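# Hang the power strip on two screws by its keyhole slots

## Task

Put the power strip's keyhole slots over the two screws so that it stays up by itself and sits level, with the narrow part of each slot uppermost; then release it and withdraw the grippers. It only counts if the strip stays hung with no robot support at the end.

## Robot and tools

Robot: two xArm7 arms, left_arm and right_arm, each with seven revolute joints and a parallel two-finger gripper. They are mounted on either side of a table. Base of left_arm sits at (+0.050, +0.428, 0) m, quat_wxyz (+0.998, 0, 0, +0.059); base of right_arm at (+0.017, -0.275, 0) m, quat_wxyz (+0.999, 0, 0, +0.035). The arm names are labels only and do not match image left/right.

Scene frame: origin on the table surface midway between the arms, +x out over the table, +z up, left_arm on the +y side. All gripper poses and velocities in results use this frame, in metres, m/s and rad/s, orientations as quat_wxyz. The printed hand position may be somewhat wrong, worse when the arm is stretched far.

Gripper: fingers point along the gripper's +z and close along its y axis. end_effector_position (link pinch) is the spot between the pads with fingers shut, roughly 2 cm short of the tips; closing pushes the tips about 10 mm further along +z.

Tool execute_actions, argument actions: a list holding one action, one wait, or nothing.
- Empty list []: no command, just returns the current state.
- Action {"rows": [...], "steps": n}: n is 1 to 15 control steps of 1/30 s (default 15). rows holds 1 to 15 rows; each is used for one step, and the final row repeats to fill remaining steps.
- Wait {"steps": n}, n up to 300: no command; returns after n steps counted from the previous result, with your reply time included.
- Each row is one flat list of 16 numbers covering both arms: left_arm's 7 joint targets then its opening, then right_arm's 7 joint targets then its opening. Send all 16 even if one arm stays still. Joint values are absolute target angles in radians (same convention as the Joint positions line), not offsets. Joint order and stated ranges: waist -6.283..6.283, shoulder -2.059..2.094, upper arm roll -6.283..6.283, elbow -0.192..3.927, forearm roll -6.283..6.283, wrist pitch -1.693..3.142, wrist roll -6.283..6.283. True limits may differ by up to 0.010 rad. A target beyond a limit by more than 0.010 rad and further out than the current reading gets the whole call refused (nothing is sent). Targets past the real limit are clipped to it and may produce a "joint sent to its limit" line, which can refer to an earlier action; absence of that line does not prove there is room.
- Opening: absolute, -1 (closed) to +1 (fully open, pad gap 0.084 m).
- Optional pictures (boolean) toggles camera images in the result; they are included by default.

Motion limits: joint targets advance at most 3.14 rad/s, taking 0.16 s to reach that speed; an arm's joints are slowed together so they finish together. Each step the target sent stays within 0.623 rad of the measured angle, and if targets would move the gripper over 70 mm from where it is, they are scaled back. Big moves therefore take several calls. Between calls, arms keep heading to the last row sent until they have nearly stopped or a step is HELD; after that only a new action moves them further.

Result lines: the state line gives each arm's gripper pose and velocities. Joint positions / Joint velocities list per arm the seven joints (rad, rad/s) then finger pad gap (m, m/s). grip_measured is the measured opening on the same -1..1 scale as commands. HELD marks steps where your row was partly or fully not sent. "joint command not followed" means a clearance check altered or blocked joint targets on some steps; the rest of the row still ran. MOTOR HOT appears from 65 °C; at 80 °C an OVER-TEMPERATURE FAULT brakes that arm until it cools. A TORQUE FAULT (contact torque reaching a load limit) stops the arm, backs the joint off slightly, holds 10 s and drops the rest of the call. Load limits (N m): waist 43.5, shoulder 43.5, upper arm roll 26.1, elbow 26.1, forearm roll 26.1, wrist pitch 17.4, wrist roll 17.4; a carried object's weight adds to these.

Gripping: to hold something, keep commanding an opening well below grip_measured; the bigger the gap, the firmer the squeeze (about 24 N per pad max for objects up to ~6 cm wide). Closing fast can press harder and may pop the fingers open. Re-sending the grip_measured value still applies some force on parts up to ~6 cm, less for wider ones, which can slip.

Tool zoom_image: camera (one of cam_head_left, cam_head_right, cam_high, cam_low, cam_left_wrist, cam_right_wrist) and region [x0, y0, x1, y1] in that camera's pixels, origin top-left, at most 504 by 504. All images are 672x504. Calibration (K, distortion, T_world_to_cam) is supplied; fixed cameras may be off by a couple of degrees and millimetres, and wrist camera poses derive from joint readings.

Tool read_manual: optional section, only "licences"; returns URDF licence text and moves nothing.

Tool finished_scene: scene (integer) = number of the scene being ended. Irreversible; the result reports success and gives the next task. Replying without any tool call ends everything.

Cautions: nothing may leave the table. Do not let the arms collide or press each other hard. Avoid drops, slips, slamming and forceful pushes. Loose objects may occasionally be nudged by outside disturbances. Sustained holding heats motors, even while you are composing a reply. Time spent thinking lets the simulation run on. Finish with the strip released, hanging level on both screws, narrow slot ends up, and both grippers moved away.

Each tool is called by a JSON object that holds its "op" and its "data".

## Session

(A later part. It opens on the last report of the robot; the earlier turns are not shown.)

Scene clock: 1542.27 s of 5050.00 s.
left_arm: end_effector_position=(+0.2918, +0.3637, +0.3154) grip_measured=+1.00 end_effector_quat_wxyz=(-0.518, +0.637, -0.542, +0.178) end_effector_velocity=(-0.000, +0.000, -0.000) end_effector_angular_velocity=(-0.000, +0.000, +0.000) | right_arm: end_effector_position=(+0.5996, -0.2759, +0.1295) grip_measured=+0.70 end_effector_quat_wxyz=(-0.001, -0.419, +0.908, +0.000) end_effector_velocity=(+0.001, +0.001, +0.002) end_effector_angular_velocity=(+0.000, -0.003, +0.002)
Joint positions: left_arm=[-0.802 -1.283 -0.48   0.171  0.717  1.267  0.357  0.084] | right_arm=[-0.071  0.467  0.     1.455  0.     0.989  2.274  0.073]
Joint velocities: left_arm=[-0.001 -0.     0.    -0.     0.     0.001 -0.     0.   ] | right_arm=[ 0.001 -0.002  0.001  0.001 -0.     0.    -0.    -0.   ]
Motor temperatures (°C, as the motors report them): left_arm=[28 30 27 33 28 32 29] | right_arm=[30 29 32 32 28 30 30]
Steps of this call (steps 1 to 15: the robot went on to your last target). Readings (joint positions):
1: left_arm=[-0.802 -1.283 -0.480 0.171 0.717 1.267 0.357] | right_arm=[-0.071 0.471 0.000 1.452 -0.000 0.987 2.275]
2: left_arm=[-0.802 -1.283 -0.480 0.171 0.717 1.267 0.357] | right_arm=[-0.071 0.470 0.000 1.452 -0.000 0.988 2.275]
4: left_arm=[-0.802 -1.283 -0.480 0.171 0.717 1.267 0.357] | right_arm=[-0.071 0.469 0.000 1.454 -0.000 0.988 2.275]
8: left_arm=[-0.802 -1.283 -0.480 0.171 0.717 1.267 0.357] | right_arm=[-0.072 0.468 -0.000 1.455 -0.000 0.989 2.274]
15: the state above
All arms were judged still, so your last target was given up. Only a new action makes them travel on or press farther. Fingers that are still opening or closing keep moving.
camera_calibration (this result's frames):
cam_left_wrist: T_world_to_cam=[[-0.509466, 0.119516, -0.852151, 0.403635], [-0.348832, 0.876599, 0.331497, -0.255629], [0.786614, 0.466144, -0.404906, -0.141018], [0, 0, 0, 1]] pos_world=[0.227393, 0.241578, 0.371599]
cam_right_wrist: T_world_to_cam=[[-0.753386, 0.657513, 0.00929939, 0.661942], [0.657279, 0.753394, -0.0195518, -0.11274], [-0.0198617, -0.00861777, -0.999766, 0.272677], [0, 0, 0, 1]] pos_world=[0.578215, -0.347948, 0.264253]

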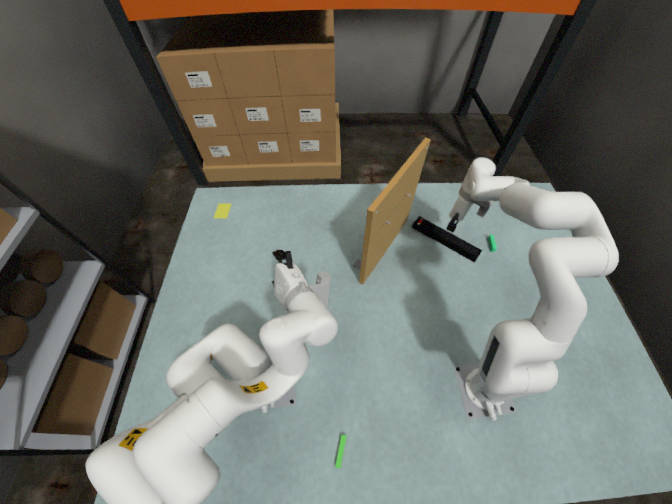

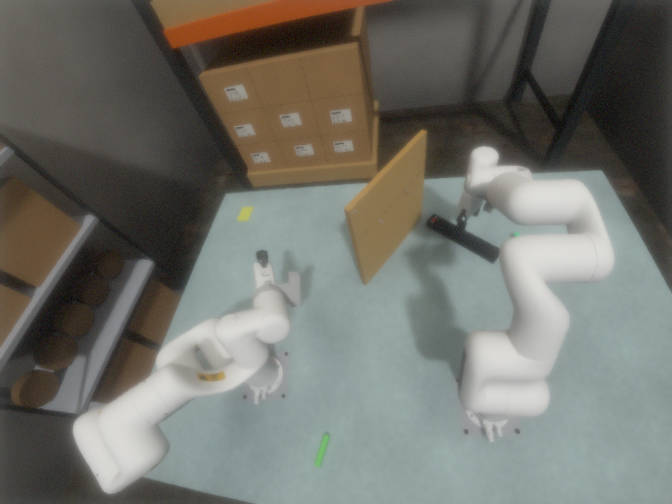

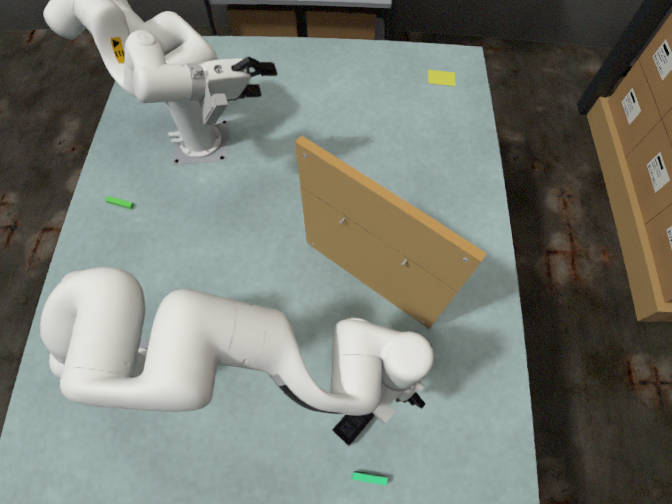

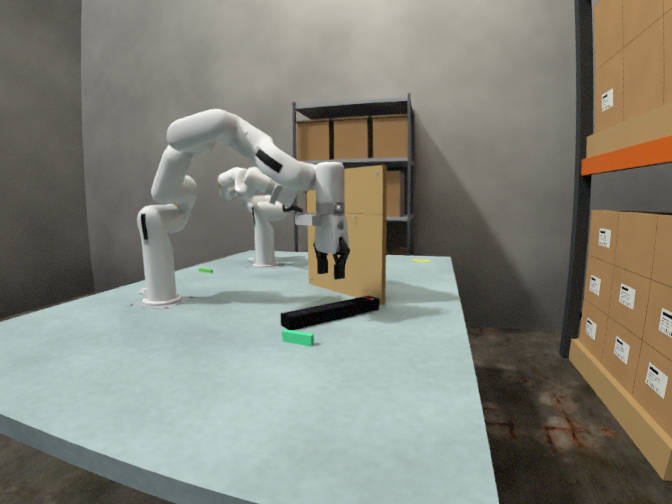

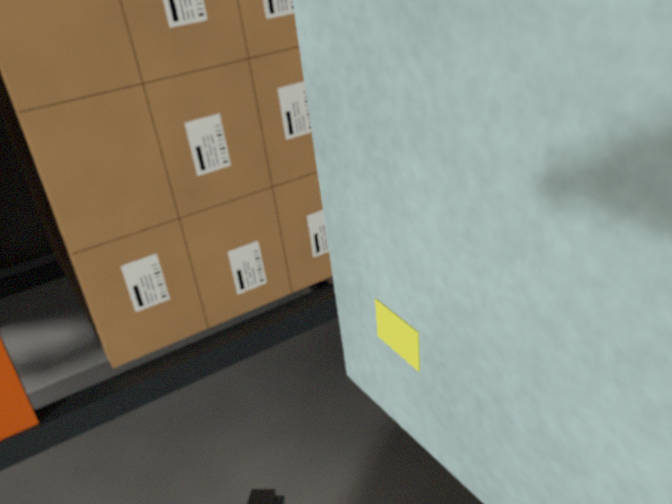

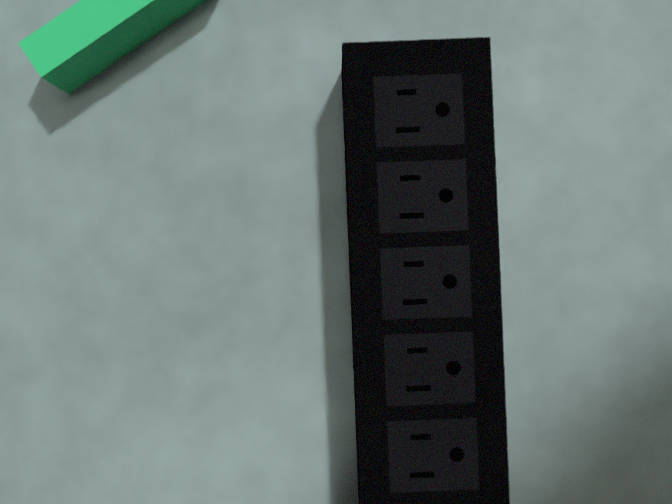

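{"op": "execute_actions", "data": {"actions": [{"rows":[[-0.802,-1.283,-0.48,0.171,0.717,1.267,0.357,1,-0.0715,0.617,0,1.402,0,0.785,2.2745,0.7]],"steps":15}], "pictures": false}}

{"op": "execute_actions", "data": {"actions": [{"rows":[[-0.802,-1.283,-0.48,0.171,0.717,1.267,0.357,1,-0.0715,0.617,0,1.402,0,0.785,2.2745,0.7],[-0.802,-1.283,-0.48,0.171,0.717,1.267,0.357,1,-0.0715,0.617,0,1.402,0,0.785,2.2745,0.7],[-0.802,-1.283,-0.48,0.171,0.717,1.267,0.357,1,-0.0715,0.617,0,1.402,0,0.785,2.2745,0.7],[-0.802,-1.283,-0.48,0.171,0.717,1.267,0.357,1,-0.0715,0.617,0,1.402,0,0.785,2.2745,0.7],[-0.802,-1.283,-0.48,0.171,0.717,1.267,0.357,1,-0.0715,0.617,0,1.402,0,0.785,2.2745,0.4],[-0.802,-1.283,-0.48,0.171,0.717,1.267,0.357,1,-0.0715,0.617,0,1.402,0,0.785,2.2745,0.25],[-0.802,-1.283,-0.48,0.171,0.717,1.267,0.357,1,-0.0715,0.617,0,1.402,0,0.785,2.2745,0.1],[-0.802,-1.283,-0.48,0.171,0.717,1.267,0.357,1,-0.0715,0.617,0,1.402,0,0.785,2.2745,-0.1],[-0.802,-1.283,-0.48,0.171,0.717,1.267,0.357,1,-0.0715,0.617,0,1.402,0,0.785,2.2745,-0.4],[-0.802,-1.283,-0.48,0.171,0.717,1.267,0.357,1,-0.0715,0.617,0,1.402,0,0.785,2.2745,-1]],"steps":15}]}}

Scene clock: 1558.20 s of 5050.00 s.
left_arm: end_effector_position=(+0.2918, +0.3637, +0.3154) grip_measured=+1.00 end_effector_quat_wxyz=(-0.518, +0.637, -0.542, +0.178) end_effector_velocity=(-0.000, -0.000, +0.000) end_effector_angular_velocity=(-0.002, -0.001, -0.001) | right_arm: end_effector_position=(+0.6033, -0.2760, +0.0400) grip_measured=+0.70 end_effector_quat_wxyz=(+0.002, -0.419, +0.908, -0.001) end_effector_velocity=(+0.012, -0.001, +0.003) end_effector_angular_velocity=(-0.002, -0.044, -0.001)
Joint positions: left_arm=[-0.802 -1.283 -0.48   0.171  0.717  1.267  0.357  0.084] | right_arm=[-0.072  0.613 -0.     1.405  0.     0.788  2.274  0.073]
Joint velocities: left_arm=[-0.001 -0.001  0.001  0.001 -0.    -0.001 -0.     0.   ] | right_arm=[-0.001  0.004 -0.001  0.005 -0.001 -0.043  0.    -0.   ]
Motor temperatures (°C, as the motors report them): left_arm=[28 30 27 33 28 32 29] | right_arm=[30 29 32 33 28 29 30]
Steps of this call (steps 1 to 90: nothing new was sent; then 12.43 s passed at rest; steps 91 to 105: all 15 steps of this action). Readings (joint positions):
91: left_arm=[-0.802 -1.283 -0.480 0.171 0.717 1.267 0.357] | right_arm=[-0.071 0.467 -0.000 1.455 -0.000 0.989 2.275]
92: left_arm=[-0.802 -1.283 -0.480 0.171 0.717 1.267 0.357] | right_arm=[-0.071 0.469 -0.000 1.455 -0.000 0.984 2.275]
94: left_arm=[-0.802 -1.283 -0.480 0.171 0.717 1.267 0.357] | right_arm=[-0.072 0.492 -0.000 1.450 0.000 0.943 2.275]
98: left_arm=[-0.802 -1.283 -0.480 0.171 0.717 1.267 0.357] | right_arm=[-0.071 0.586 0.000 1.410 -0.000 0.835 2.274]
105: the state above

Scene clock: 1558.70 s of 5050.00 s.
left_arm: end_effector_position=(+0.2918, +0.3637, +0.3154) grip_measured=+1.00 end_effector_quat_wxyz=(-0.518, +0.637, -0.542, +0.178) end_effector_velocity=(+0.000, +0.001, -0.000) end_effector_angular_velocity=(-0.000, +0.001, +0.002) | right_arm: end_effector_position=(+0.6021, -0.2758, +0.0371) grip_measured=+0.14 end_effector_quat_wxyz=(+0.000, -0.419, +0.908, -0.000) end_effector_velocity=(+0.000, +0.000, -0.000) end_effector_angular_velocity=(-0.000, -0.000, +0.001)
Joint positions: left_arm=[-0.802 -1.283 -0.48   0.171  0.717  1.267  0.357  0.084] | right_arm=[-0.071  0.616  0.     1.402  0.     0.785  2.275  0.05 ]
Joint velocities: left_arm=[ 0.001  0.     0.001  0.     0.     0.001 -0.    -0.   ] | right_arm=[ 0.     0.001  0.     0.    -0.    -0.001 -0.     0.   ]
Motor temperatures (°C, as the motors report them): left_arm=[28 30 27 33 28 32 29] | right_arm=[30 29 32 33 28 29 30]
Steps of this call (steps 1 to 15: all 15 steps of this action). Readings (joint positions):
1: left_arm=[-0.802 -1.283 -0.480 0.171 0.717 1.267 0.357] | right_arm=[-0.072 0.613 -0.000 1.405 0.000 0.787 2.274]
2: left_arm=[-0.802 -1.283 -0.480 0.171 0.717 1.267 0.357] | right_arm=[-0.072 0.614 -0.000 1.404 0.000 0.786 2.274]
4: left_arm=[-0.802 -1.283 -0.480 0.171 0.717 1.267 0.357] | right_arm=[-0.072 0.615 -0.000 1.403 0.000 0.786 2.274]
8: left_arm=[-0.802 -1.283 -0.480 0.171 0.717 1.267 0.357] | right_arm=[-0.072 0.616 0.000 1.402 0.000 0.785 2.274]
15: the state above
camera_calibration (this result's frames):
cam_left_wrist: T_world_to_cam=[[-0.509466, 0.119516, -0.85215, 0.403635], [-0.348832, 0.876599, 0.331497, -0.255629], [0.786614, 0.466144, -0.404906, -0.141018], [0, 0, 0, 1]] pos_world=[0.227393, 0.241578, 0.371599]
cam_right_wrist: T_world_to_cam=[[-0.753365, 0.657556, 0.00779919, 0.664633], [0.657363, 0.753358, -0.0180483, -0.116322], [-0.0177434, -0.00847008, -0.999807, 0.179138], [0, 0, 0, 1]] pos_world=[0.580356, -0.347884, 0.171821]

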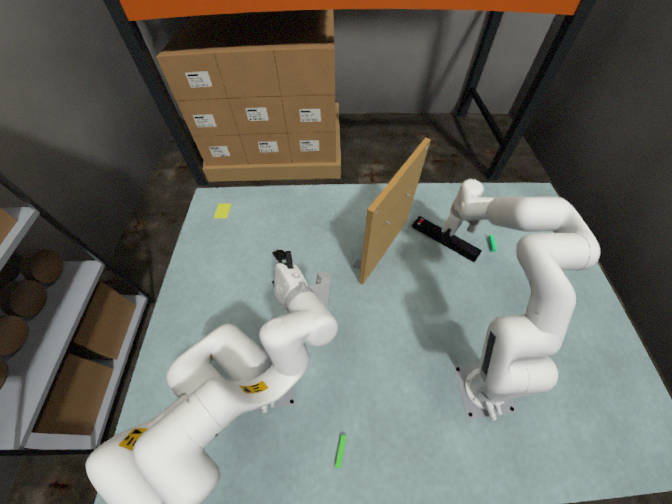

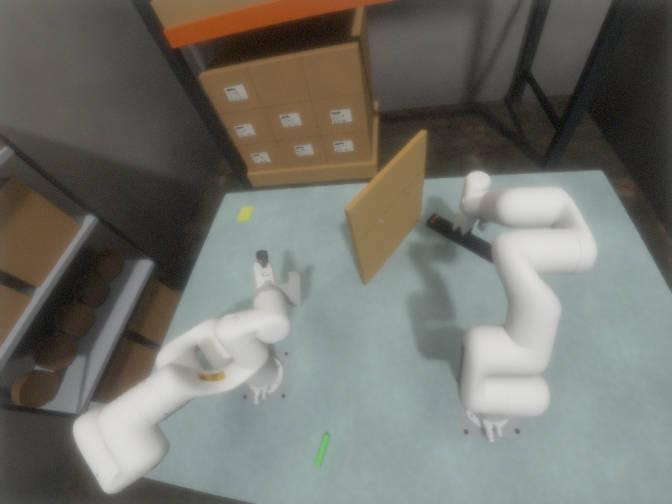

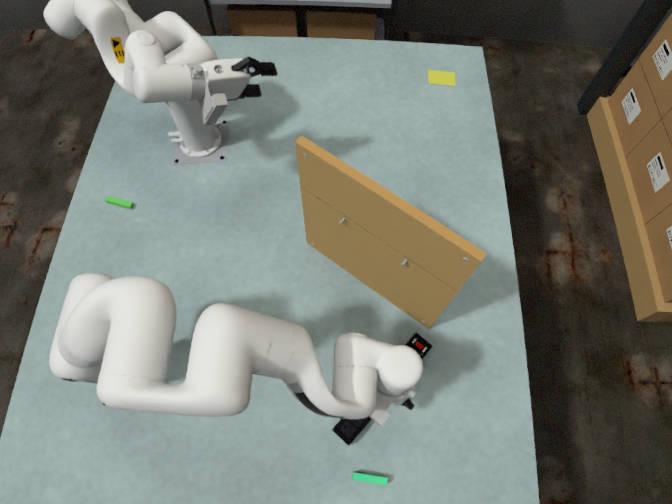

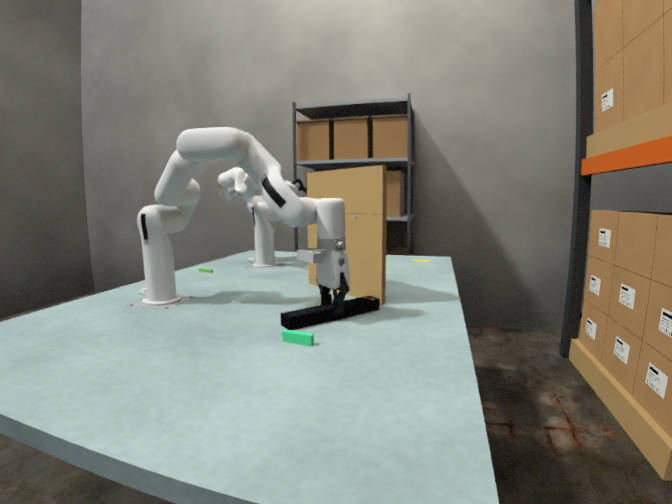

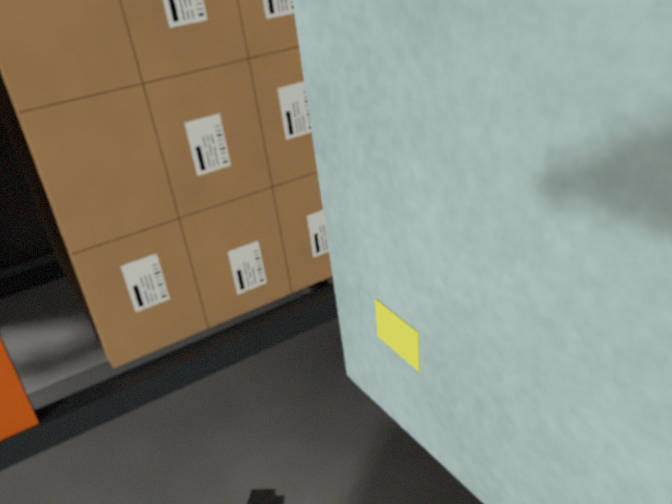

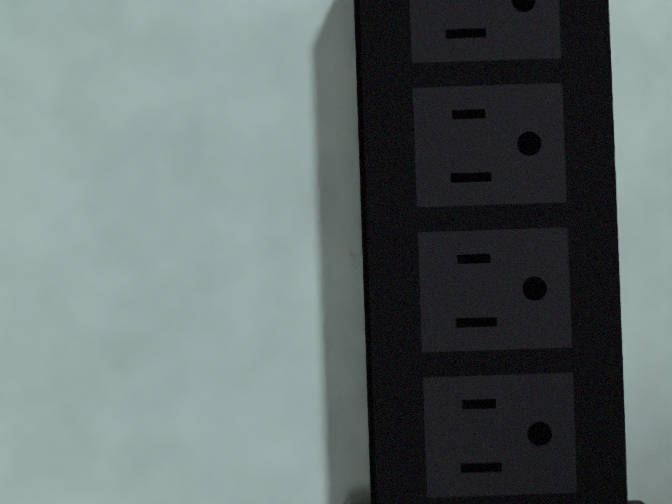

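{"op": "execute_actions", "data": {"actions": [{"rows":[[-0.802,-1.283,-0.48,0.171,0.717,1.267,0.357,1,-0.058,0.467,0,1.455,0,0.989,2.284,-1]],"steps":15}], "pictures": false}}

{"op": "execute_actions", "data": {"actions": [{"rows":[[-0.802,-1.283,-0.48,0.171,0.717,1.267,0.357,1,-0.6,0.2,0,1.3,0,1.1,2.284,-1]],"steps":15}], "pictures": false}}

{"op": "execute_actions", "data": {"actions": [{"steps":25}], "pictures": false}}

{"op": "execute_actions", "data": {"actions": [{"rows":[[-0.802,-1.283,-0.48,0.171,0.717,1.267,0.357,1,-0.92,0.1,0,1.0,0,-0.5,1.57,-1]],"steps":15}], "pictures": false}}

{"op": "execute_actions", "data": {"actions": [{"steps":30}], "pictures": false}}

{"op": "execute_actions", "data": {"actions": [{"rows":[[-0.802,-1.283,-0.48,0.171,0.717,1.267,0.357,1,-0.8,0.4,0,0.6,-0.6,-1.595,1.503,-1]],"steps":15}], "pictures": false}}

{"op": "execute_actions", "data": {"actions": [{"steps":30}], "pictures": false}}

{"op": "execute_actions", "data": {"actions": [{"rows":[[-0.802,-1.283,-0.48,0.171,0.717,1.267,0.357,1,-0.25,0.5,0,0.62,-1.17,-1.53,1.62,-1]],"steps":15}], "pictures": false}}

{"op": "execute_actions", "data": {"actions": [{"steps":25}], "pictures": false}}

{"op": "execute_actions", "data": {"actions": [{"rows":[[-0.802,-1.283,-0.48,0.171,0.717,1.267,0.357,1,-0.111,0.643,0,0.908,-1.028,-1.429,1.79,-1]],"steps":15}], "pictures": false}}

{"op": "execute_actions", "data": {"actions": [{"steps":20}]}}

Scene clock: 1577.30 s of 5050.00 s.
left_arm: end_effector_position=(+0.2918, +0.3637, +0.3154) grip_measured=+1.00 end_effector_quat_wxyz=(-0.518, +0.637, -0.542, +0.178) end_effector_velocity=(+0.000, -0.000, -0.000) end_effector_angular_velocity=(-0.001, +0.001, -0.000) | right_arm: end_effector_position=(+0.5980, -0.2685, +0.1251) grip_measured=+0.13 end_effector_quat_wxyz=(-0.004, -0.421, +0.907, +0.001) end_effector_velocity=(-0.026, -0.004, -0.024) end_effector_angular_velocity=(-0.006, +0.096, -0.006)
Joint positions: left_arm=[-0.802 -1.283 -0.48   0.171  0.717  1.267  0.357  0.084] | right_arm=[-0.058  0.472 -0.     1.451 -0.     0.986  2.284  0.05 ]
Joint velocities: left_arm=[-0.001  0.     0.001  0.    -0.    -0.    -0.     0.   ] | right_arm=[-0.002  0.014 -0.004 -0.028 -0.003  0.053  0.002 -0.   ]
Motor temperatures (°C, as the motors report them): left_arm=[28 30 27 33 28 32 29] | right_arm=[30 29 32 32 28 29 30]
Steps of this call (steps 1 to 15: the robot went on to your last target; steps 16 to 90: nothing new was sent; then 15.10 s passed at rest; steps 91 to 105: all 15 steps of this action). Readings (joint positions):
91: left_arm=[-0.802 -1.283 -0.480 0.171 0.717 1.267 0.357] | right_arm=[-0.071 0.617 0.000 1.402 0.000 0.785 2.275]
92: left_arm=[-0.802 -1.283 -0.480 0.171 0.717 1.267 0.357] | right_arm=[-0.071 0.615 -0.000 1.403 -0.000 0.789 2.275]
94: left_arm=[-0.802 -1.283 -0.480 0.171 0.717 1.267 0.357] | right_arm=[-0.069 0.596 -0.001 1.404 -0.000 0.832 2.277]
98: left_arm=[-0.802 -1.283 -0.480 0.171 0.717 1.267 0.357] | right_arm=[-0.061 0.505 -0.000 1.442 -0.000 0.937 2.282]
105: the state above

Scene clock: 1577.80 s of 5050.00 s.
left_arm: end_effector_position=(+0.2918, +0.3637, +0.3154) grip_measured=+1.00 end_effector_quat_wxyz=(-0.518, +0.637, -0.542, +0.178) end_effector_velocity=(+0.000, +0.001, -0.001) end_effector_angular_velocity=(+0.000, +0.001, +0.002) | right_arm: end_effector_position=(+0.5444, -0.4367, +0.1733) grip_measured=+0.13 end_effector_quat_wxyz=(-0.001, -0.276, +0.961, +0.001) end_effector_velocity=(-0.194, -0.370, +0.109) end_effector_angular_velocity=(-0.005, -0.011, -0.743)
Joint positions: left_arm=[-0.802 -1.283 -0.48   0.171  0.717  1.267  0.357  0.084] | right_arm=[-0.366  0.318 -0.001  1.366 -0.     1.051  2.284  0.05 ]
Joint velocities: left_arm=[ 0.001  0.     0.    -0.001 -0.     0.    -0.    -0.   ] | right_arm=[-0.741 -0.372 -0.002 -0.206 -0.001  0.154  0.    -0.   ]
Motor temperatures (°C, as the motors report them): left_arm=[28 30 27 33 28 32 29] | right_arm=[30 29 32 32 28 29 30]
Steps of this call (steps 1 to 15: all 15 steps of this action). Readings (joint positions):
1: left_arm=[-0.802 -1.283 -0.480 0.171 0.717 1.267 0.357] | right_arm=[-0.059 0.472 -0.000 1.450 -0.000 0.987 2.284]
2: left_arm=[-0.802 -1.283 -0.480 0.171 0.717 1.267 0.357] | right_arm=[-0.062 0.470 0.001 1.450 0.000 0.989 2.284]
4: left_arm=[-0.802 -1.283 -0.480 0.171 0.717 1.267 0.357] | right_arm=[-0.093 0.454 0.010 1.439 0.001 0.996 2.284]
8: left_arm=[-0.802 -1.283 -0.480 0.171 0.717 1.267 0.357] | right_arm=[-0.196 0.403 -0.002 1.414 -0.000 1.016 2.284]
15: the state above

Scene clock: 1578.63 s of 5050.00 s.
left_arm: end_effector_position=(+0.2918, +0.3637, +0.3154) grip_measured=+1.00 end_effector_quat_wxyz=(-0.518, +0.637, -0.542, +0.178) end_effector_velocity=(+0.000, -0.000, -0.000) end_effector_angular_velocity=(-0.000, -0.001, -0.001) | right_arm: end_effector_position=(+0.4704, -0.5405, +0.2058) grip_measured=+0.13 end_effector_quat_wxyz=(-0.000, -0.163, +0.987, +0.000) end_effector_velocity=(-0.000, +0.000, +0.000) end_effector_angular_velocity=(+0.002, -0.000, -0.001)
Joint positions: left_arm=[-0.802 -1.283 -0.48   0.171  0.717  1.267  0.357  0.084] | right_arm=[-0.599  0.2    0.     1.3    0.     1.1    2.284  0.05 ]
Joint velocities: left_arm=[ 0.001 -0.    -0.    -0.001  0.001 -0.002 -0.     0.   ] | right_arm=[-0.001 -0.002  0.    -0.002  0.002  0.001 -0.     0.   ]
Motor temperatures (°C, as the motors report them): left_arm=[28 30 27 33 28 32 29] | right_arm=[30 29 32 32 28 29 30]
Steps of this call (steps 1 to 25: the robot went on to your last target). Readings (joint positions):
1: left_arm=[-0.802 -1.283 -0.480 0.171 0.717 1.267 0.357] | right_arm=[-0.390 0.306 -0.001 1.359 -0.000 1.056 2.284]
2: left_arm=[-0.802 -1.283 -0.480 0.171 0.717 1.267 0.357] | right_arm=[-0.415 0.293 -0.001 1.352 -0.000 1.061 2.284]
4: left_arm=[-0.802 -1.283 -0.480 0.171 0.717 1.267 0.357] | right_arm=[-0.465 0.268 -0.001 1.338 -0.000 1.072 2.284]
8: left_arm=[-0.802 -1.283 -0.480 0.171 0.717 1.267 0.357] | right_arm=[-0.560 0.220 -0.003 1.312 -0.000 1.091 2.284]
25: the state above

Scene clock: 1579.13 s of 5050.00 s.
left_arm: end_effector_position=(+0.2918, +0.3637, +0.3154) grip_measured=+1.00 end_effector_quat_wxyz=(-0.518, +0.637, -0.542, +0.178) end_effector_velocity=(-0.000, +0.000, -0.000) end_effector_angular_velocity=(+0.000, +0.000, +0.001) | right_arm: end_effector_position=(+0.4503, -0.6913, +0.2320) grip_measured=+0.14 end_effector_quat_wxyz=(+0.120, -0.287, +0.925, -0.218) end_effector_velocity=(+0.023, -0.336, +0.258) end_effector_angular_velocity=(-1.472, -0.945, +0.364)
Joint positions: left_arm=[-0.802 -1.283 -0.48   0.171  0.717  1.267  0.357  0.084] | right_arm=[-0.833  0.128 -0.002  1.081 -0.     0.45   1.774  0.05 ]
Joint velocities: left_arm=[ 0.    -0.    -0.001 -0.    -0.     0.    -0.    -0.   ] | right_arm=[-0.369 -0.117 -0.006 -0.34   0.001 -1.925 -0.844  0.   ]
Motor temperatures (°C, as the motors report them): left_arm=[28 30 27 33 28 32 29] | right_arm=[30 29 32 32 28 29 30]
Steps of this call (steps 1 to 15: all 15 steps of this action). Readings (joint positions):
1: left_arm=[-0.802 -1.283 -0.480 0.171 0.717 1.267 0.357] | right_arm=[-0.600 0.200 0.000 1.300 0.000 1.100 2.284]
2: left_arm=[-0.802 -1.283 -0.480 0.171 0.717 1.267 0.357] | right_arm=[-0.601 0.200 0.001 1.298 0.000 1.095 2.279]
4: left_arm=[-0.802 -1.283 -0.480 0.171 0.717 1.267 0.357] | right_arm=[-0.620 0.193 0.006 1.279 0.001 1.053 2.237]
8: left_arm=[-0.802 -1.283 -0.480 0.171 0.717 1.267 0.357] | right_arm=[-0.711 0.166 -0.001 1.195 -0.000 0.867 2.053]
15: the state above

Scene clock: 1580.13 s of 5050.00 s.
left_arm: end_effector_position=(+0.2918, +0.3637, +0.3154) grip_measured=+1.00 end_effector_quat_wxyz=(-0.518, +0.637, -0.542, +0.178) end_effector_velocity=(+0.000, +0.000, -0.001) end_effector_angular_velocity=(+0.002, +0.001, +0.001) | right_arm: end_effector_position=(+0.4510, -0.7698, +0.4329) grip_measured=+0.14 end_effector_quat_wxyz=(+0.227, -0.270, +0.716, -0.603) end_effector_velocity=(-0.000, +0.000, +0.000) end_effector_angular_velocity=(-0.002, -0.002, -0.000)
Joint positions: left_arm=[-0.802 -1.283 -0.48   0.171  0.717  1.267  0.357  0.084] | right_arm=[-0.92   0.1    0.     1.    -0.    -0.499  1.57   0.05 ]
Joint velocities: left_arm=[-0.     0.001 -0.001 -0.002  0.     0.    -0.001 -0.   ] | right_arm=[ 0.001  0.    -0.001 -0.001  0.001 -0.004 -0.     0.   ]
Motor temperatures (°C, as the motors report them): left_arm=[28 30 27 33 28 32 29] | right_arm=[30 29 32 32 28 29 30]
Steps of this call (steps 1 to 30: the robot went on to your last target). Readings (joint positions):
1: left_arm=[-0.802 -1.283 -0.480 0.171 0.717 1.267 0.357] | right_arm=[-0.844 0.125 -0.002 1.071 -0.000 0.386 1.748]
2: left_arm=[-0.802 -1.283 -0.480 0.171 0.717 1.267 0.357] | right_arm=[-0.854 0.121 -0.002 1.062 -0.000 0.322 1.725]
4: left_arm=[-0.802 -1.283 -0.480 0.171 0.717 1.267 0.357] | right_arm=[-0.870 0.116 -0.001 1.047 0.000 0.194 1.688]
8: left_arm=[-0.802 -1.283 -0.480 0.171 0.717 1.267 0.357] | right_arm=[-0.890 0.110 0.000 1.028 -0.000 -0.052 1.640]
30: the state above

Scene clock: 1580.63 s of 5050.00 s.
left_arm: end_effector_position=(+0.2918, +0.3637, +0.3154) grip_measured=+1.00 end_effector_quat_wxyz=(-0.518, +0.637, -0.542, +0.178) end_effector_velocity=(-0.000, -0.000, -0.000) end_effector_angular_velocity=(+0.000, +0.000, -0.001) | right_arm: end_effector_position=(+0.5050, -0.6513, +0.3169) grip_measured=+0.14 end_effector_quat_wxyz=(+0.271, -0.440, +0.613, -0.598) end_effector_velocity=(+0.060, +0.377, -0.136) end_effector_angular_velocity=(-0.388, -0.308, +1.037)
Joint positions: left_arm=[-0.802 -1.283 -0.48   0.171  0.717  1.267  0.357  0.084] | right_arm=[-0.855  0.263  0.     0.783 -0.325 -0.933  1.534  0.05 ]
Joint velocities: left_arm=[-0.001  0.    -0.    -0.    -0.     0.    -0.     0.   ] | right_arm=[ 0.152  0.374  0.003 -0.497 -0.745 -1.416 -0.083  0.   ]
Motor temperatures (°C, as the motors report them): left_arm=[28 30 27 33 28 32 29] | right_arm=[30 29 32 32 28 29 30]
Steps of this call (steps 1 to 15: all 15 steps of this action). Readings (joint positions):
1: left_arm=[-0.802 -1.283 -0.480 0.171 0.717 1.267 0.357] | right_arm=[-0.920 0.100 0.000 1.000 -0.000 -0.500 1.570]
2: left_arm=[-0.802 -1.283 -0.480 0.171 0.717 1.267 0.357] | right_arm=[-0.919 0.101 -0.000 0.998 -0.004 -0.504 1.570]
4: left_arm=[-0.802 -1.283 -0.480 0.171 0.717 1.267 0.357] | right_arm=[-0.914 0.116 -0.004 0.979 -0.041 -0.546 1.565]
8: left_arm=[-0.802 -1.283 -0.480 0.171 0.717 1.267 0.357] | right_arm=[-0.891 0.174 0.001 0.901 -0.146 -0.660 1.554]
15: the state above

Scene clock: 1581.63 s of 5050.00 s.
left_arm: end_effector_position=(+0.2918, +0.3637, +0.3154) grip_measured=+1.00 end_effector_quat_wxyz=(-0.518, +0.637, -0.542, +0.178) end_effector_velocity=(+0.000, -0.000, +0.000) end_effector_angular_velocity=(-0.001, -0.001, -0.001) | right_arm: end_effector_position=(+0.4770, -0.4982, +0.3176) grip_measured=+0.14 end_effector_quat_wxyz=(-0.457, +0.465, -0.436, +0.621) end_effector_velocity=(+0.000, +0.002, -0.001) end_effector_angular_velocity=(+0.001, +0.000, +0.005)
Joint positions: left_arm=[-0.802 -1.283 -0.48   0.171  0.717  1.267  0.357  0.084] | right_arm=[-0.8    0.4   -0.     0.6   -0.6   -1.595  1.503  0.05 ]
Joint velocities: left_arm=[ 0.001 -0.     0.     0.001 -0.    -0.001  0.     0.   ] | right_arm=[ 0.002  0.001  0.001 -0.001 -0.002 -0.002 -0.001 -0.   ]
Motor temperatures (°C, as the motors report them): left_arm=[28 30 27 33 28 32 29] | right_arm=[30 29 32 32 28 29 30]
Steps of this call (steps 1 to 30: the robot went on to your last target). Readings (joint positions):
1: left_arm=[-0.802 -1.283 -0.480 0.171 0.717 1.267 0.357] | right_arm=[-0.850 0.276 0.001 0.767 -0.349 -0.982 1.531]
2: left_arm=[-0.802 -1.283 -0.480 0.171 0.717 1.267 0.357] | right_arm=[-0.845 0.288 0.001 0.751 -0.374 -1.034 1.528]
4: left_arm=[-0.802 -1.283 -0.480 0.171 0.717 1.267 0.357] | right_arm=[-0.835 0.311 0.001 0.720 -0.421 -1.147 1.523]
8: left_arm=[-0.802 -1.283 -0.480 0.171 0.717 1.267 0.357] | right_arm=[-0.817 0.356 0.000 0.659 -0.513 -1.379 1.513]
30: the state above

Scene clock: 1582.13 s of 5050.00 s.
left_arm: end_effector_position=(+0.2918, +0.3637, +0.3154) grip_measured=+1.00 end_effector_quat_wxyz=(-0.518, +0.637, -0.542, +0.178) end_effector_velocity=(+0.000, -0.000, -0.000) end_effector_angular_velocity=(-0.000, +0.001, -0.001) | right_arm: end_effector_position=(+0.5080, -0.2968, +0.2806) grip_measured=+0.14 end_effector_quat_wxyz=(+0.596, -0.591, +0.323, -0.437) end_effector_velocity=(-0.042, +0.474, -0.087) end_effector_angular_velocity=(+0.037, +0.262, +1.328)
Joint positions: left_arm=[-0.802 -1.283 -0.48   0.171  0.717  1.267  0.357  0.084] | right_arm=[-0.523  0.45   0.     0.611 -0.887 -1.562  1.562  0.05 ]
Joint velocities: left_arm=[-0.     0.     0.001 -0.     0.    -0.     0.     0.   ] | right_arm=[ 0.655  0.119 -0.002  0.023 -0.679  0.077  0.139 -0.   ]
Motor temperatures (°C, as the motors report them): left_arm=[28 30 27 33 28 32 29] | right_arm=[30 29 32 32 28 29 30]
Steps of this call (steps 1 to 15: all 15 steps of this action). Readings (joint positions):
1: left_arm=[-0.802 -1.283 -0.480 0.171 0.717 1.267 0.357] | right_arm=[-0.800 0.400 -0.000 0.600 -0.600 -1.595 1.503]
2: left_arm=[-0.802 -1.283 -0.480 0.171 0.717 1.267 0.357] | right_arm=[-0.797 0.400 -0.001 0.600 -0.604 -1.595 1.504]
4: left_arm=[-0.802 -1.283 -0.480 0.171 0.717 1.267 0.357] | right_arm=[-0.766 0.406 -0.007 0.603 -0.638 -1.591 1.511]
8: left_arm=[-0.802 -1.283 -0.480 0.171 0.717 1.267 0.357] | right_arm=[-0.675 0.423 0.000 0.605 -0.730 -1.580 1.530]
15: the state above

Scene clock: 1582.97 s of 5050.00 s.
left_arm: end_effector_position=(+0.2918, +0.3637, +0.3154) grip_measured=+1.00 end_effector_quat_wxyz=(-0.518, +0.637, -0.542, +0.178) end_effector_velocity=(+0.000, +0.001, -0.001) end_effector_angular_velocity=(+0.000, +0.003, +0.002) | right_arm: end_effector_position=(+0.4477, -0.1158, +0.2454) grip_measured=+0.14 end_effector_quat_wxyz=(+0.673, -0.681, +0.182, -0.225) end_effector_velocity=(-0.002, +0.004, -0.001) end_effector_angular_velocity=(+0.001, +0.002, +0.012)
Joint positions: left_arm=[-0.802 -1.283 -0.48   0.171  0.717  1.267  0.357  0.084] | right_arm=[-0.251  0.5   -0.     0.62  -1.17  -1.53   1.62   0.05 ]
Joint velocities: left_arm=[ 0.001  0.001  0.002 -0.002 -0.    -0.     0.    -0.   ] | right_arm=[ 0.005  0.001  0.003 -0.001 -0.004  0.001  0.    -0.   ]
Motor temperatures (°C, as the motors report them): left_arm=[28 30 27 33 28 32 29] | right_arm=[30 29 32 32 28 29 30]
Steps of this call (steps 1 to 25: the robot went on to your last target). Readings (joint positions):
1: left_arm=[-0.802 -1.283 -0.480 0.171 0.717 1.267 0.357] | right_arm=[-0.501 0.454 0.000 0.611 -0.909 -1.559 1.566]
2: left_arm=[-0.802 -1.283 -0.480 0.171 0.717 1.267 0.357] | right_arm=[-0.479 0.458 0.000 0.612 -0.932 -1.557 1.571]
4: left_arm=[-0.802 -1.283 -0.480 0.171 0.717 1.267 0.357] | right_arm=[-0.435 0.466 0.000 0.614 -0.978 -1.552 1.581]
8: left_arm=[-0.802 -1.283 -0.480 0.171 0.717 1.267 0.357] | right_arm=[-0.345 0.482 0.000 0.617 -1.071 -1.541 1.600]
25: the state above

Scene clock: 1583.47 s of 5050.00 s.
left_arm: end_effector_position=(+0.2918, +0.3637, +0.3154) grip_measured=+1.00 end_effector_quat_wxyz=(-0.518, +0.637, -0.542, +0.178) end_effector_velocity=(-0.000, +0.000, +0.000) end_effector_angular_velocity=(+0.001, +0.000, +0.002) | right_arm: end_effector_position=(+0.5250, -0.0747, +0.2330) grip_measured=+0.14 end_effector_quat_wxyz=(+0.673, -0.677, +0.207, -0.212) end_effector_velocity=(+0.020, -0.002, +0.000) end_effector_angular_velocity=(+0.005, +0.007, -0.029)
Joint positions: left_arm=[-0.802 -1.283 -0.48   0.171  0.717  1.267  0.357  0.084] | right_arm=[-0.114  0.64  -0.001  0.901 -1.031 -1.431  1.786  0.05 ]
Joint velocities: left_arm=[ 0.001  0.    -0.001  0.    -0.     0.001  0.001  0.   ] | right_arm=[ 0.017  0.024 -0.016  0.06   0.031  0.018  0.039  0.   ]
Motor temperatures (°C, as the motors report them): left_arm=[28 30 27 33 28 32 29] | right_arm=[30 29 32 32 28 29 30]
Steps of this call (steps 1 to 15: all 15 steps of this action). Readings (joint positions):
1: left_arm=[-0.802 -1.283 -0.480 0.171 0.717 1.267 0.357] | right_arm=[-0.251 0.500 -0.000 0.620 -1.170 -1.530 1.620]
2: left_arm=[-0.802 -1.283 -0.480 0.171 0.717 1.267 0.357] | right_arm=[-0.249 0.502 -0.001 0.623 -1.168 -1.529 1.623]
4: left_arm=[-0.802 -1.283 -0.480 0.171 0.717 1.267 0.357] | right_arm=[-0.230 0.521 -0.002 0.663 -1.148 -1.515 1.648]
8: left_arm=[-0.802 -1.283 -0.480 0.171 0.717 1.267 0.357] | right_arm=[-0.150 0.603 0.001 0.828 -1.068 -1.457 1.741]
15: the state above

Scene clock: 1584.13 s of 5050.00 s.
left_arm: end_effector_position=(+0.2918, +0.3637, +0.3154) grip_measured=+1.00 end_effector_quat_wxyz=(-0.518, +0.637, -0.542, +0.178) end_effector_velocity=(-0.000, -0.000, +0.000) end_effector_angular_velocity=(-0.000, -0.000, -0.000) | right_arm: end_effector_position=(+0.5267, -0.0734, +0.2332) grip_measured=+0.14 end_effector_quat_wxyz=(+0.674, -0.677, +0.207, -0.211) end_effector_velocity=(-0.000, -0.000, +0.000) end_effector_angular_velocity=(+0.000, +0.000, -0.001)
Joint positions: left_arm=[-0.802 -1.283 -0.48   0.171  0.717  1.267  0.357  0.084] | right_arm=[-0.111  0.643 -0.     0.908 -1.028 -1.429  1.79   0.05 ]
Joint velocities: left_arm=[-0.001 -0.     0.     0.001  0.     0.001 -0.     0.   ] | right_arm=[-0.    -0.     0.    -0.001  0.001 -0.     0.     0.   ]
Motor temperatures (°C, as the motors report them): left_arm=[28 30 27 33 28 32 29] | right_arm=[30 29 32 32 28 29 30]
Steps of this call (steps 1 to 15: the robot went on to your last target; steps 16 to 20: nothing new was sent). Readings (joint positions):
1: left_arm=[-0.802 -1.283 -0.480 0.171 0.717 1.267 0.357] | right_arm=[-0.114 0.641 -0.001 0.903 -1.030 -1.431 1.787]
2: left_arm=[-0.802 -1.283 -0.480 0.171 0.717 1.267 0.357] | right_arm=[-0.113 0.641 -0.001 0.904 -1.030 -1.430 1.788]
4: left_arm=[-0.802 -1.283 -0.480 0.171 0.717 1.267 0.357] | right_arm=[-0.112 0.642 -0.001 0.906 -1.029 -1.430 1.789]
8: left_arm=[-0.802 -1.283 -0.480 0.171 0.717 1.267 0.357] | right_arm=[-0.111 0.643 -0.000 0.907 -1.028 -1.429 1.790]
20: the state above
All arms were judged still, so your last target was given up. Only a new action makes them travel on or press farther. Fingers that are still opening or closing keep moving.
camera_calibration (this result's frames):
cam_left_wrist: T_world_to_cam=[[-0.509466, 0.119516, -0.85215, 0.403635], [-0.348832, 0.876599, 0.331497, -0.255629], [0.786614, 0.466144, -0.404906, -0.141018], [0, 0, 0, 1]] pos_world=[0.227393, 0.241578, 0.371599]
cam_right_wrist: T_world_to_cam=[[-0.0098529, -0.00634061, -0.999931, 0.267882], [-0.813982, 0.580874, 0.00433729, 0.541293], [0.580807, 0.813969, -0.0108844, -0.109946], [0, 0, 0, 1]] pos_world=[0.5071, -0.223231, 0.264319]

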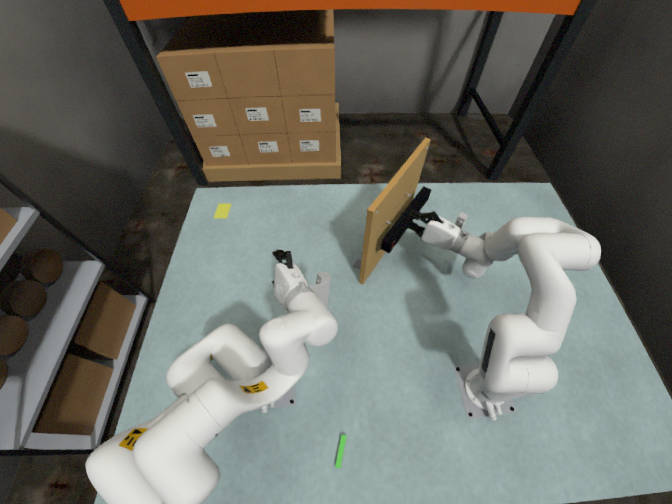

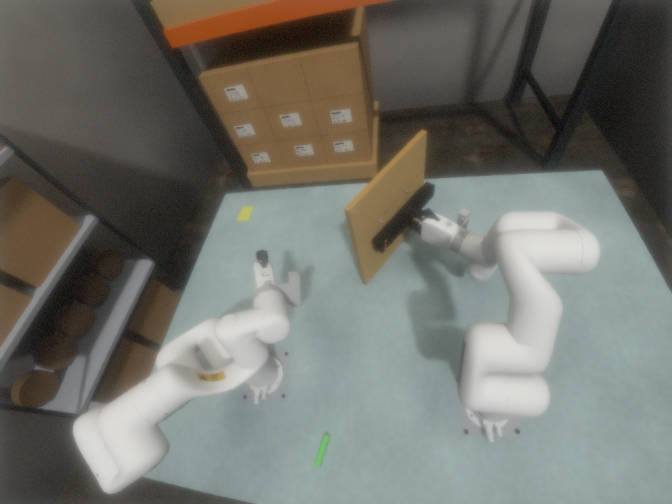

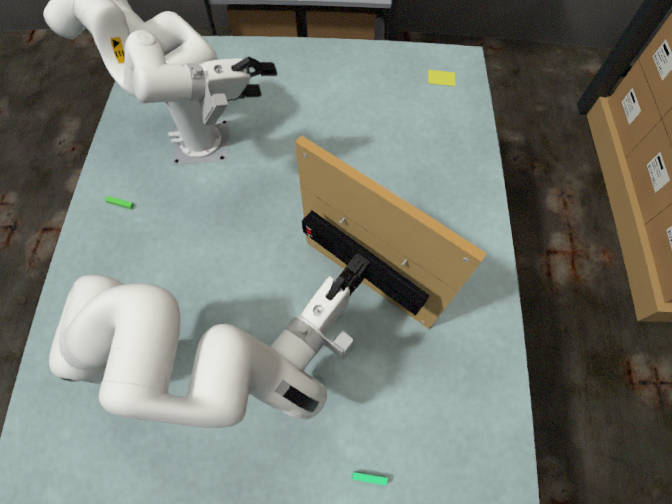

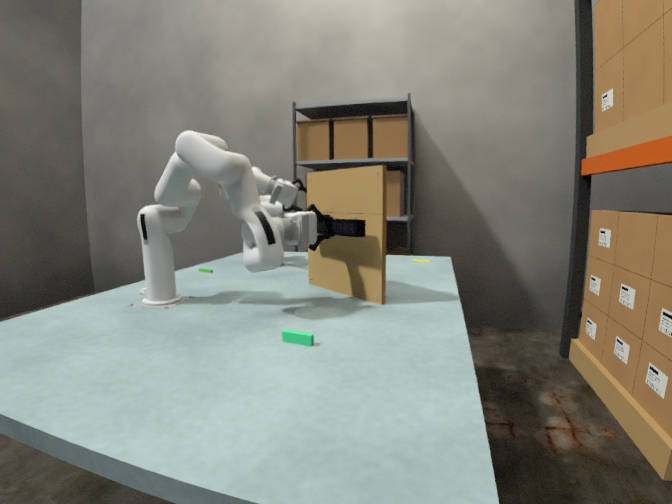

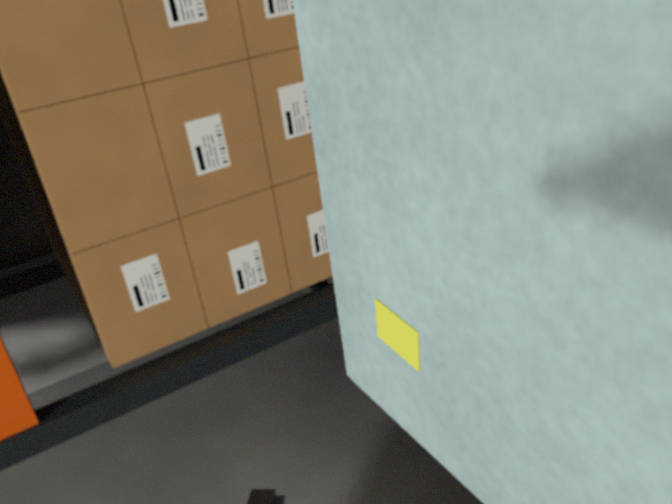

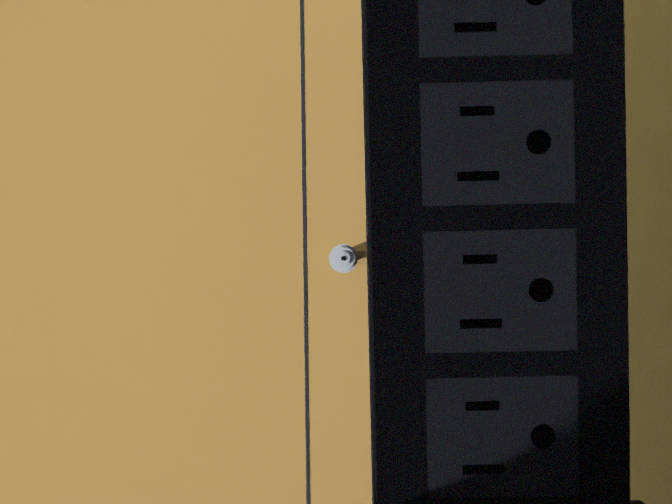

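{"op": "execute_actions", "data": {"actions": [{"rows":[[-0.802,-1.283,-0.48,0.171,0.717,1.267,0.357,1,-0.0755,0.646,0,0.914,-1.003,-1.4155,1.805,-1]],"steps":15}]}}

{"op": "zoom_image", "data": {"camera": "cam_high", "region": [290,180,440,300]}}

Scene clock: 1595.60 s of 5050.00 s.
left_arm: end_effector_position=(+0.2918, +0.3637, +0.3154) grip_measured=+1.00 end_effector_quat_wxyz=(-0.518, +0.637, -0.542, +0.178) end_effector_velocity=(+0.000, -0.001, +0.000) end_effector_angular_velocity=(-0.001, +0.001, -0.002) | right_arm: end_effector_position=(+0.5271, -0.0588, +0.2315) grip_measured=+0.14 end_effector_quat_wxyz=(+0.674, -0.678, +0.211, -0.203) end_effector_velocity=(-0.001, +0.005, +0.000) end_effector_angular_velocity=(+0.002, +0.002, +0.007)
Joint positions: left_arm=[-0.802 -1.283 -0.48   0.171  0.717  1.267  0.357  0.084] | right_arm=[-0.076  0.646 -0.     0.914 -1.003 -1.416  1.805  0.05 ]
Joint velocities: left_arm=[-0.001 -0.     0.001  0.    -0.    -0.001  0.001  0.   ] | right_arm=[0.006 0.001 0.005 0.002 0.002 0.002 0.001 0.   ]
Motor temperatures (°C, as the motors report them): left_arm=[28 30 27 33 28 32 29] | right_arm=[30 29 32 32 28 29 30]
Steps of this call (steps 1 to 90: nothing new was sent; then 7.97 s passed at rest; steps 91 to 105: all 15 steps of this action). Readings (joint positions):
91: left_arm=[-0.802 -1.283 -0.480 0.171 0.717 1.267 0.357] | right_arm=[-0.111 0.643 -0.000 0.908 -1.028 -1.429 1.790]
92: left_arm=[-0.802 -1.283 -0.480 0.171 0.717 1.267 0.357] | right_arm=[-0.108 0.643 -0.001 0.909 -1.025 -1.428 1.792]
94: left_arm=[-0.802 -1.283 -0.480 0.171 0.717 1.267 0.357] | right_arm=[-0.092 0.645 -0.002 0.912 -1.013 -1.421 1.798]
98: left_arm=[-0.802 -1.283 -0.480 0.171 0.717 1.267 0.357] | right_arm=[-0.077 0.646 0.002 0.913 -1.006 -1.417 1.804]
105: the state above
camera_calibration (this result's frames):
cam_left_wrist: T_world_to_cam=[[-0.509466, 0.119516, -0.85215, 0.403635], [-0.348832, 0.876599, 0.331497, -0.255629], [0.786614, 0.466143, -0.404907, -0.141018], [0, 0, 0, 1]] pos_world=[0.227393, 0.241578, 0.371599]
cam_right_wrist: T_world_to_cam=[[-0.0262992, -0.00261889, -0.999651, 0.275127], [-0.818231, 0.57454, 0.0200212, 0.531454], [0.574287, 0.818472, -0.0172528, -0.116914], [0, 0, 0, 1]] pos_world=[0.50923, -0.20893, 0.262373]

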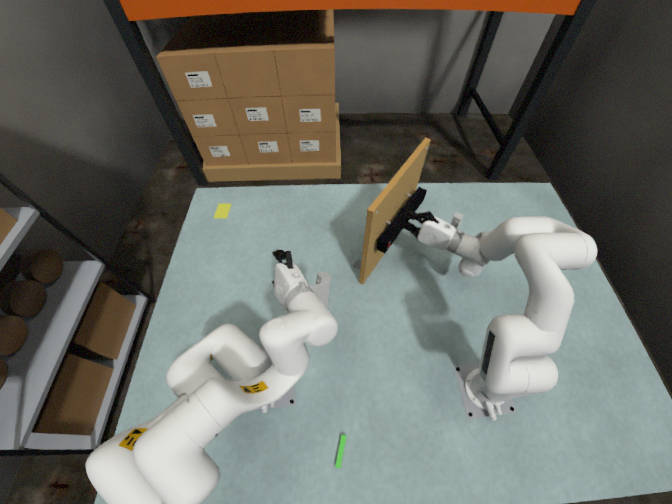

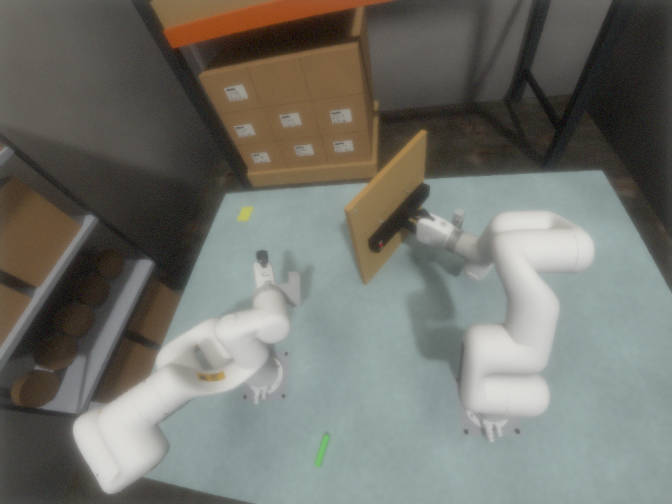

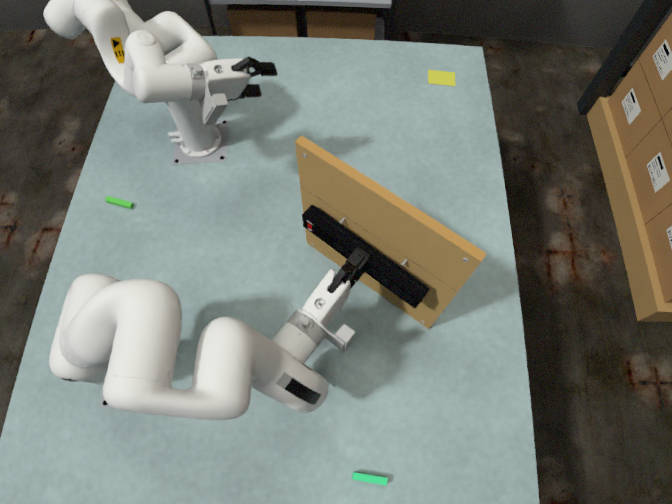

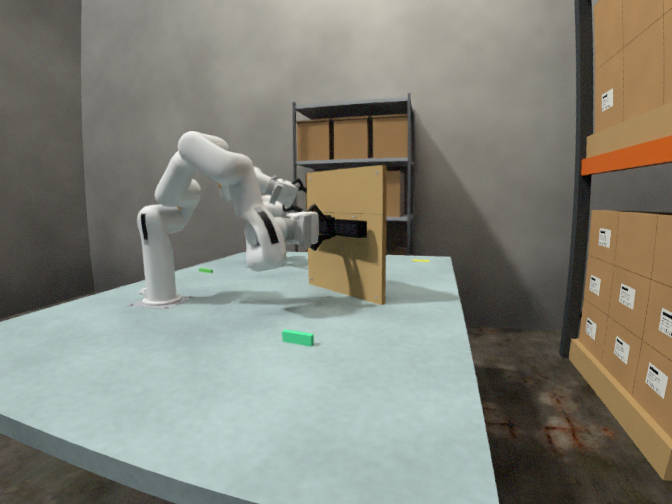

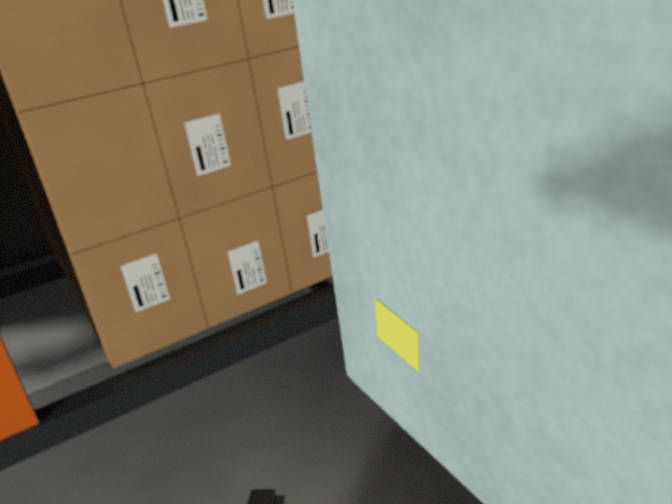

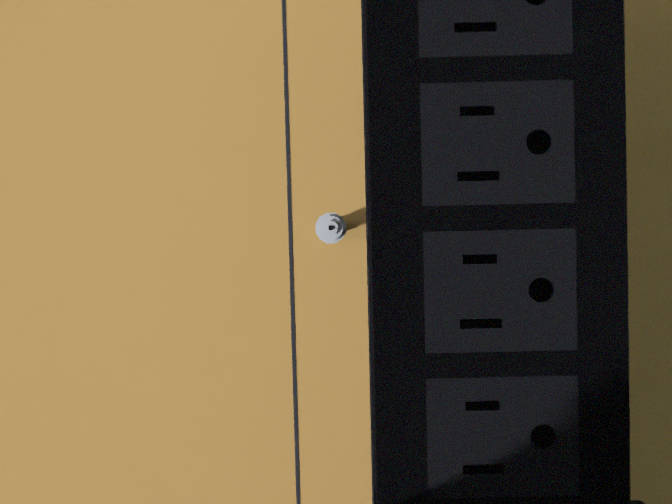

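Region (290, 180, 440, 300) of cam_high's 672x504 image, scaled by 3.360, with more detail than that image has; it fills the top 403 rows of this view, and the rest is white.

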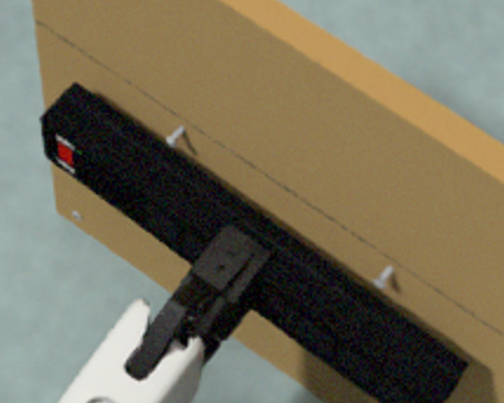

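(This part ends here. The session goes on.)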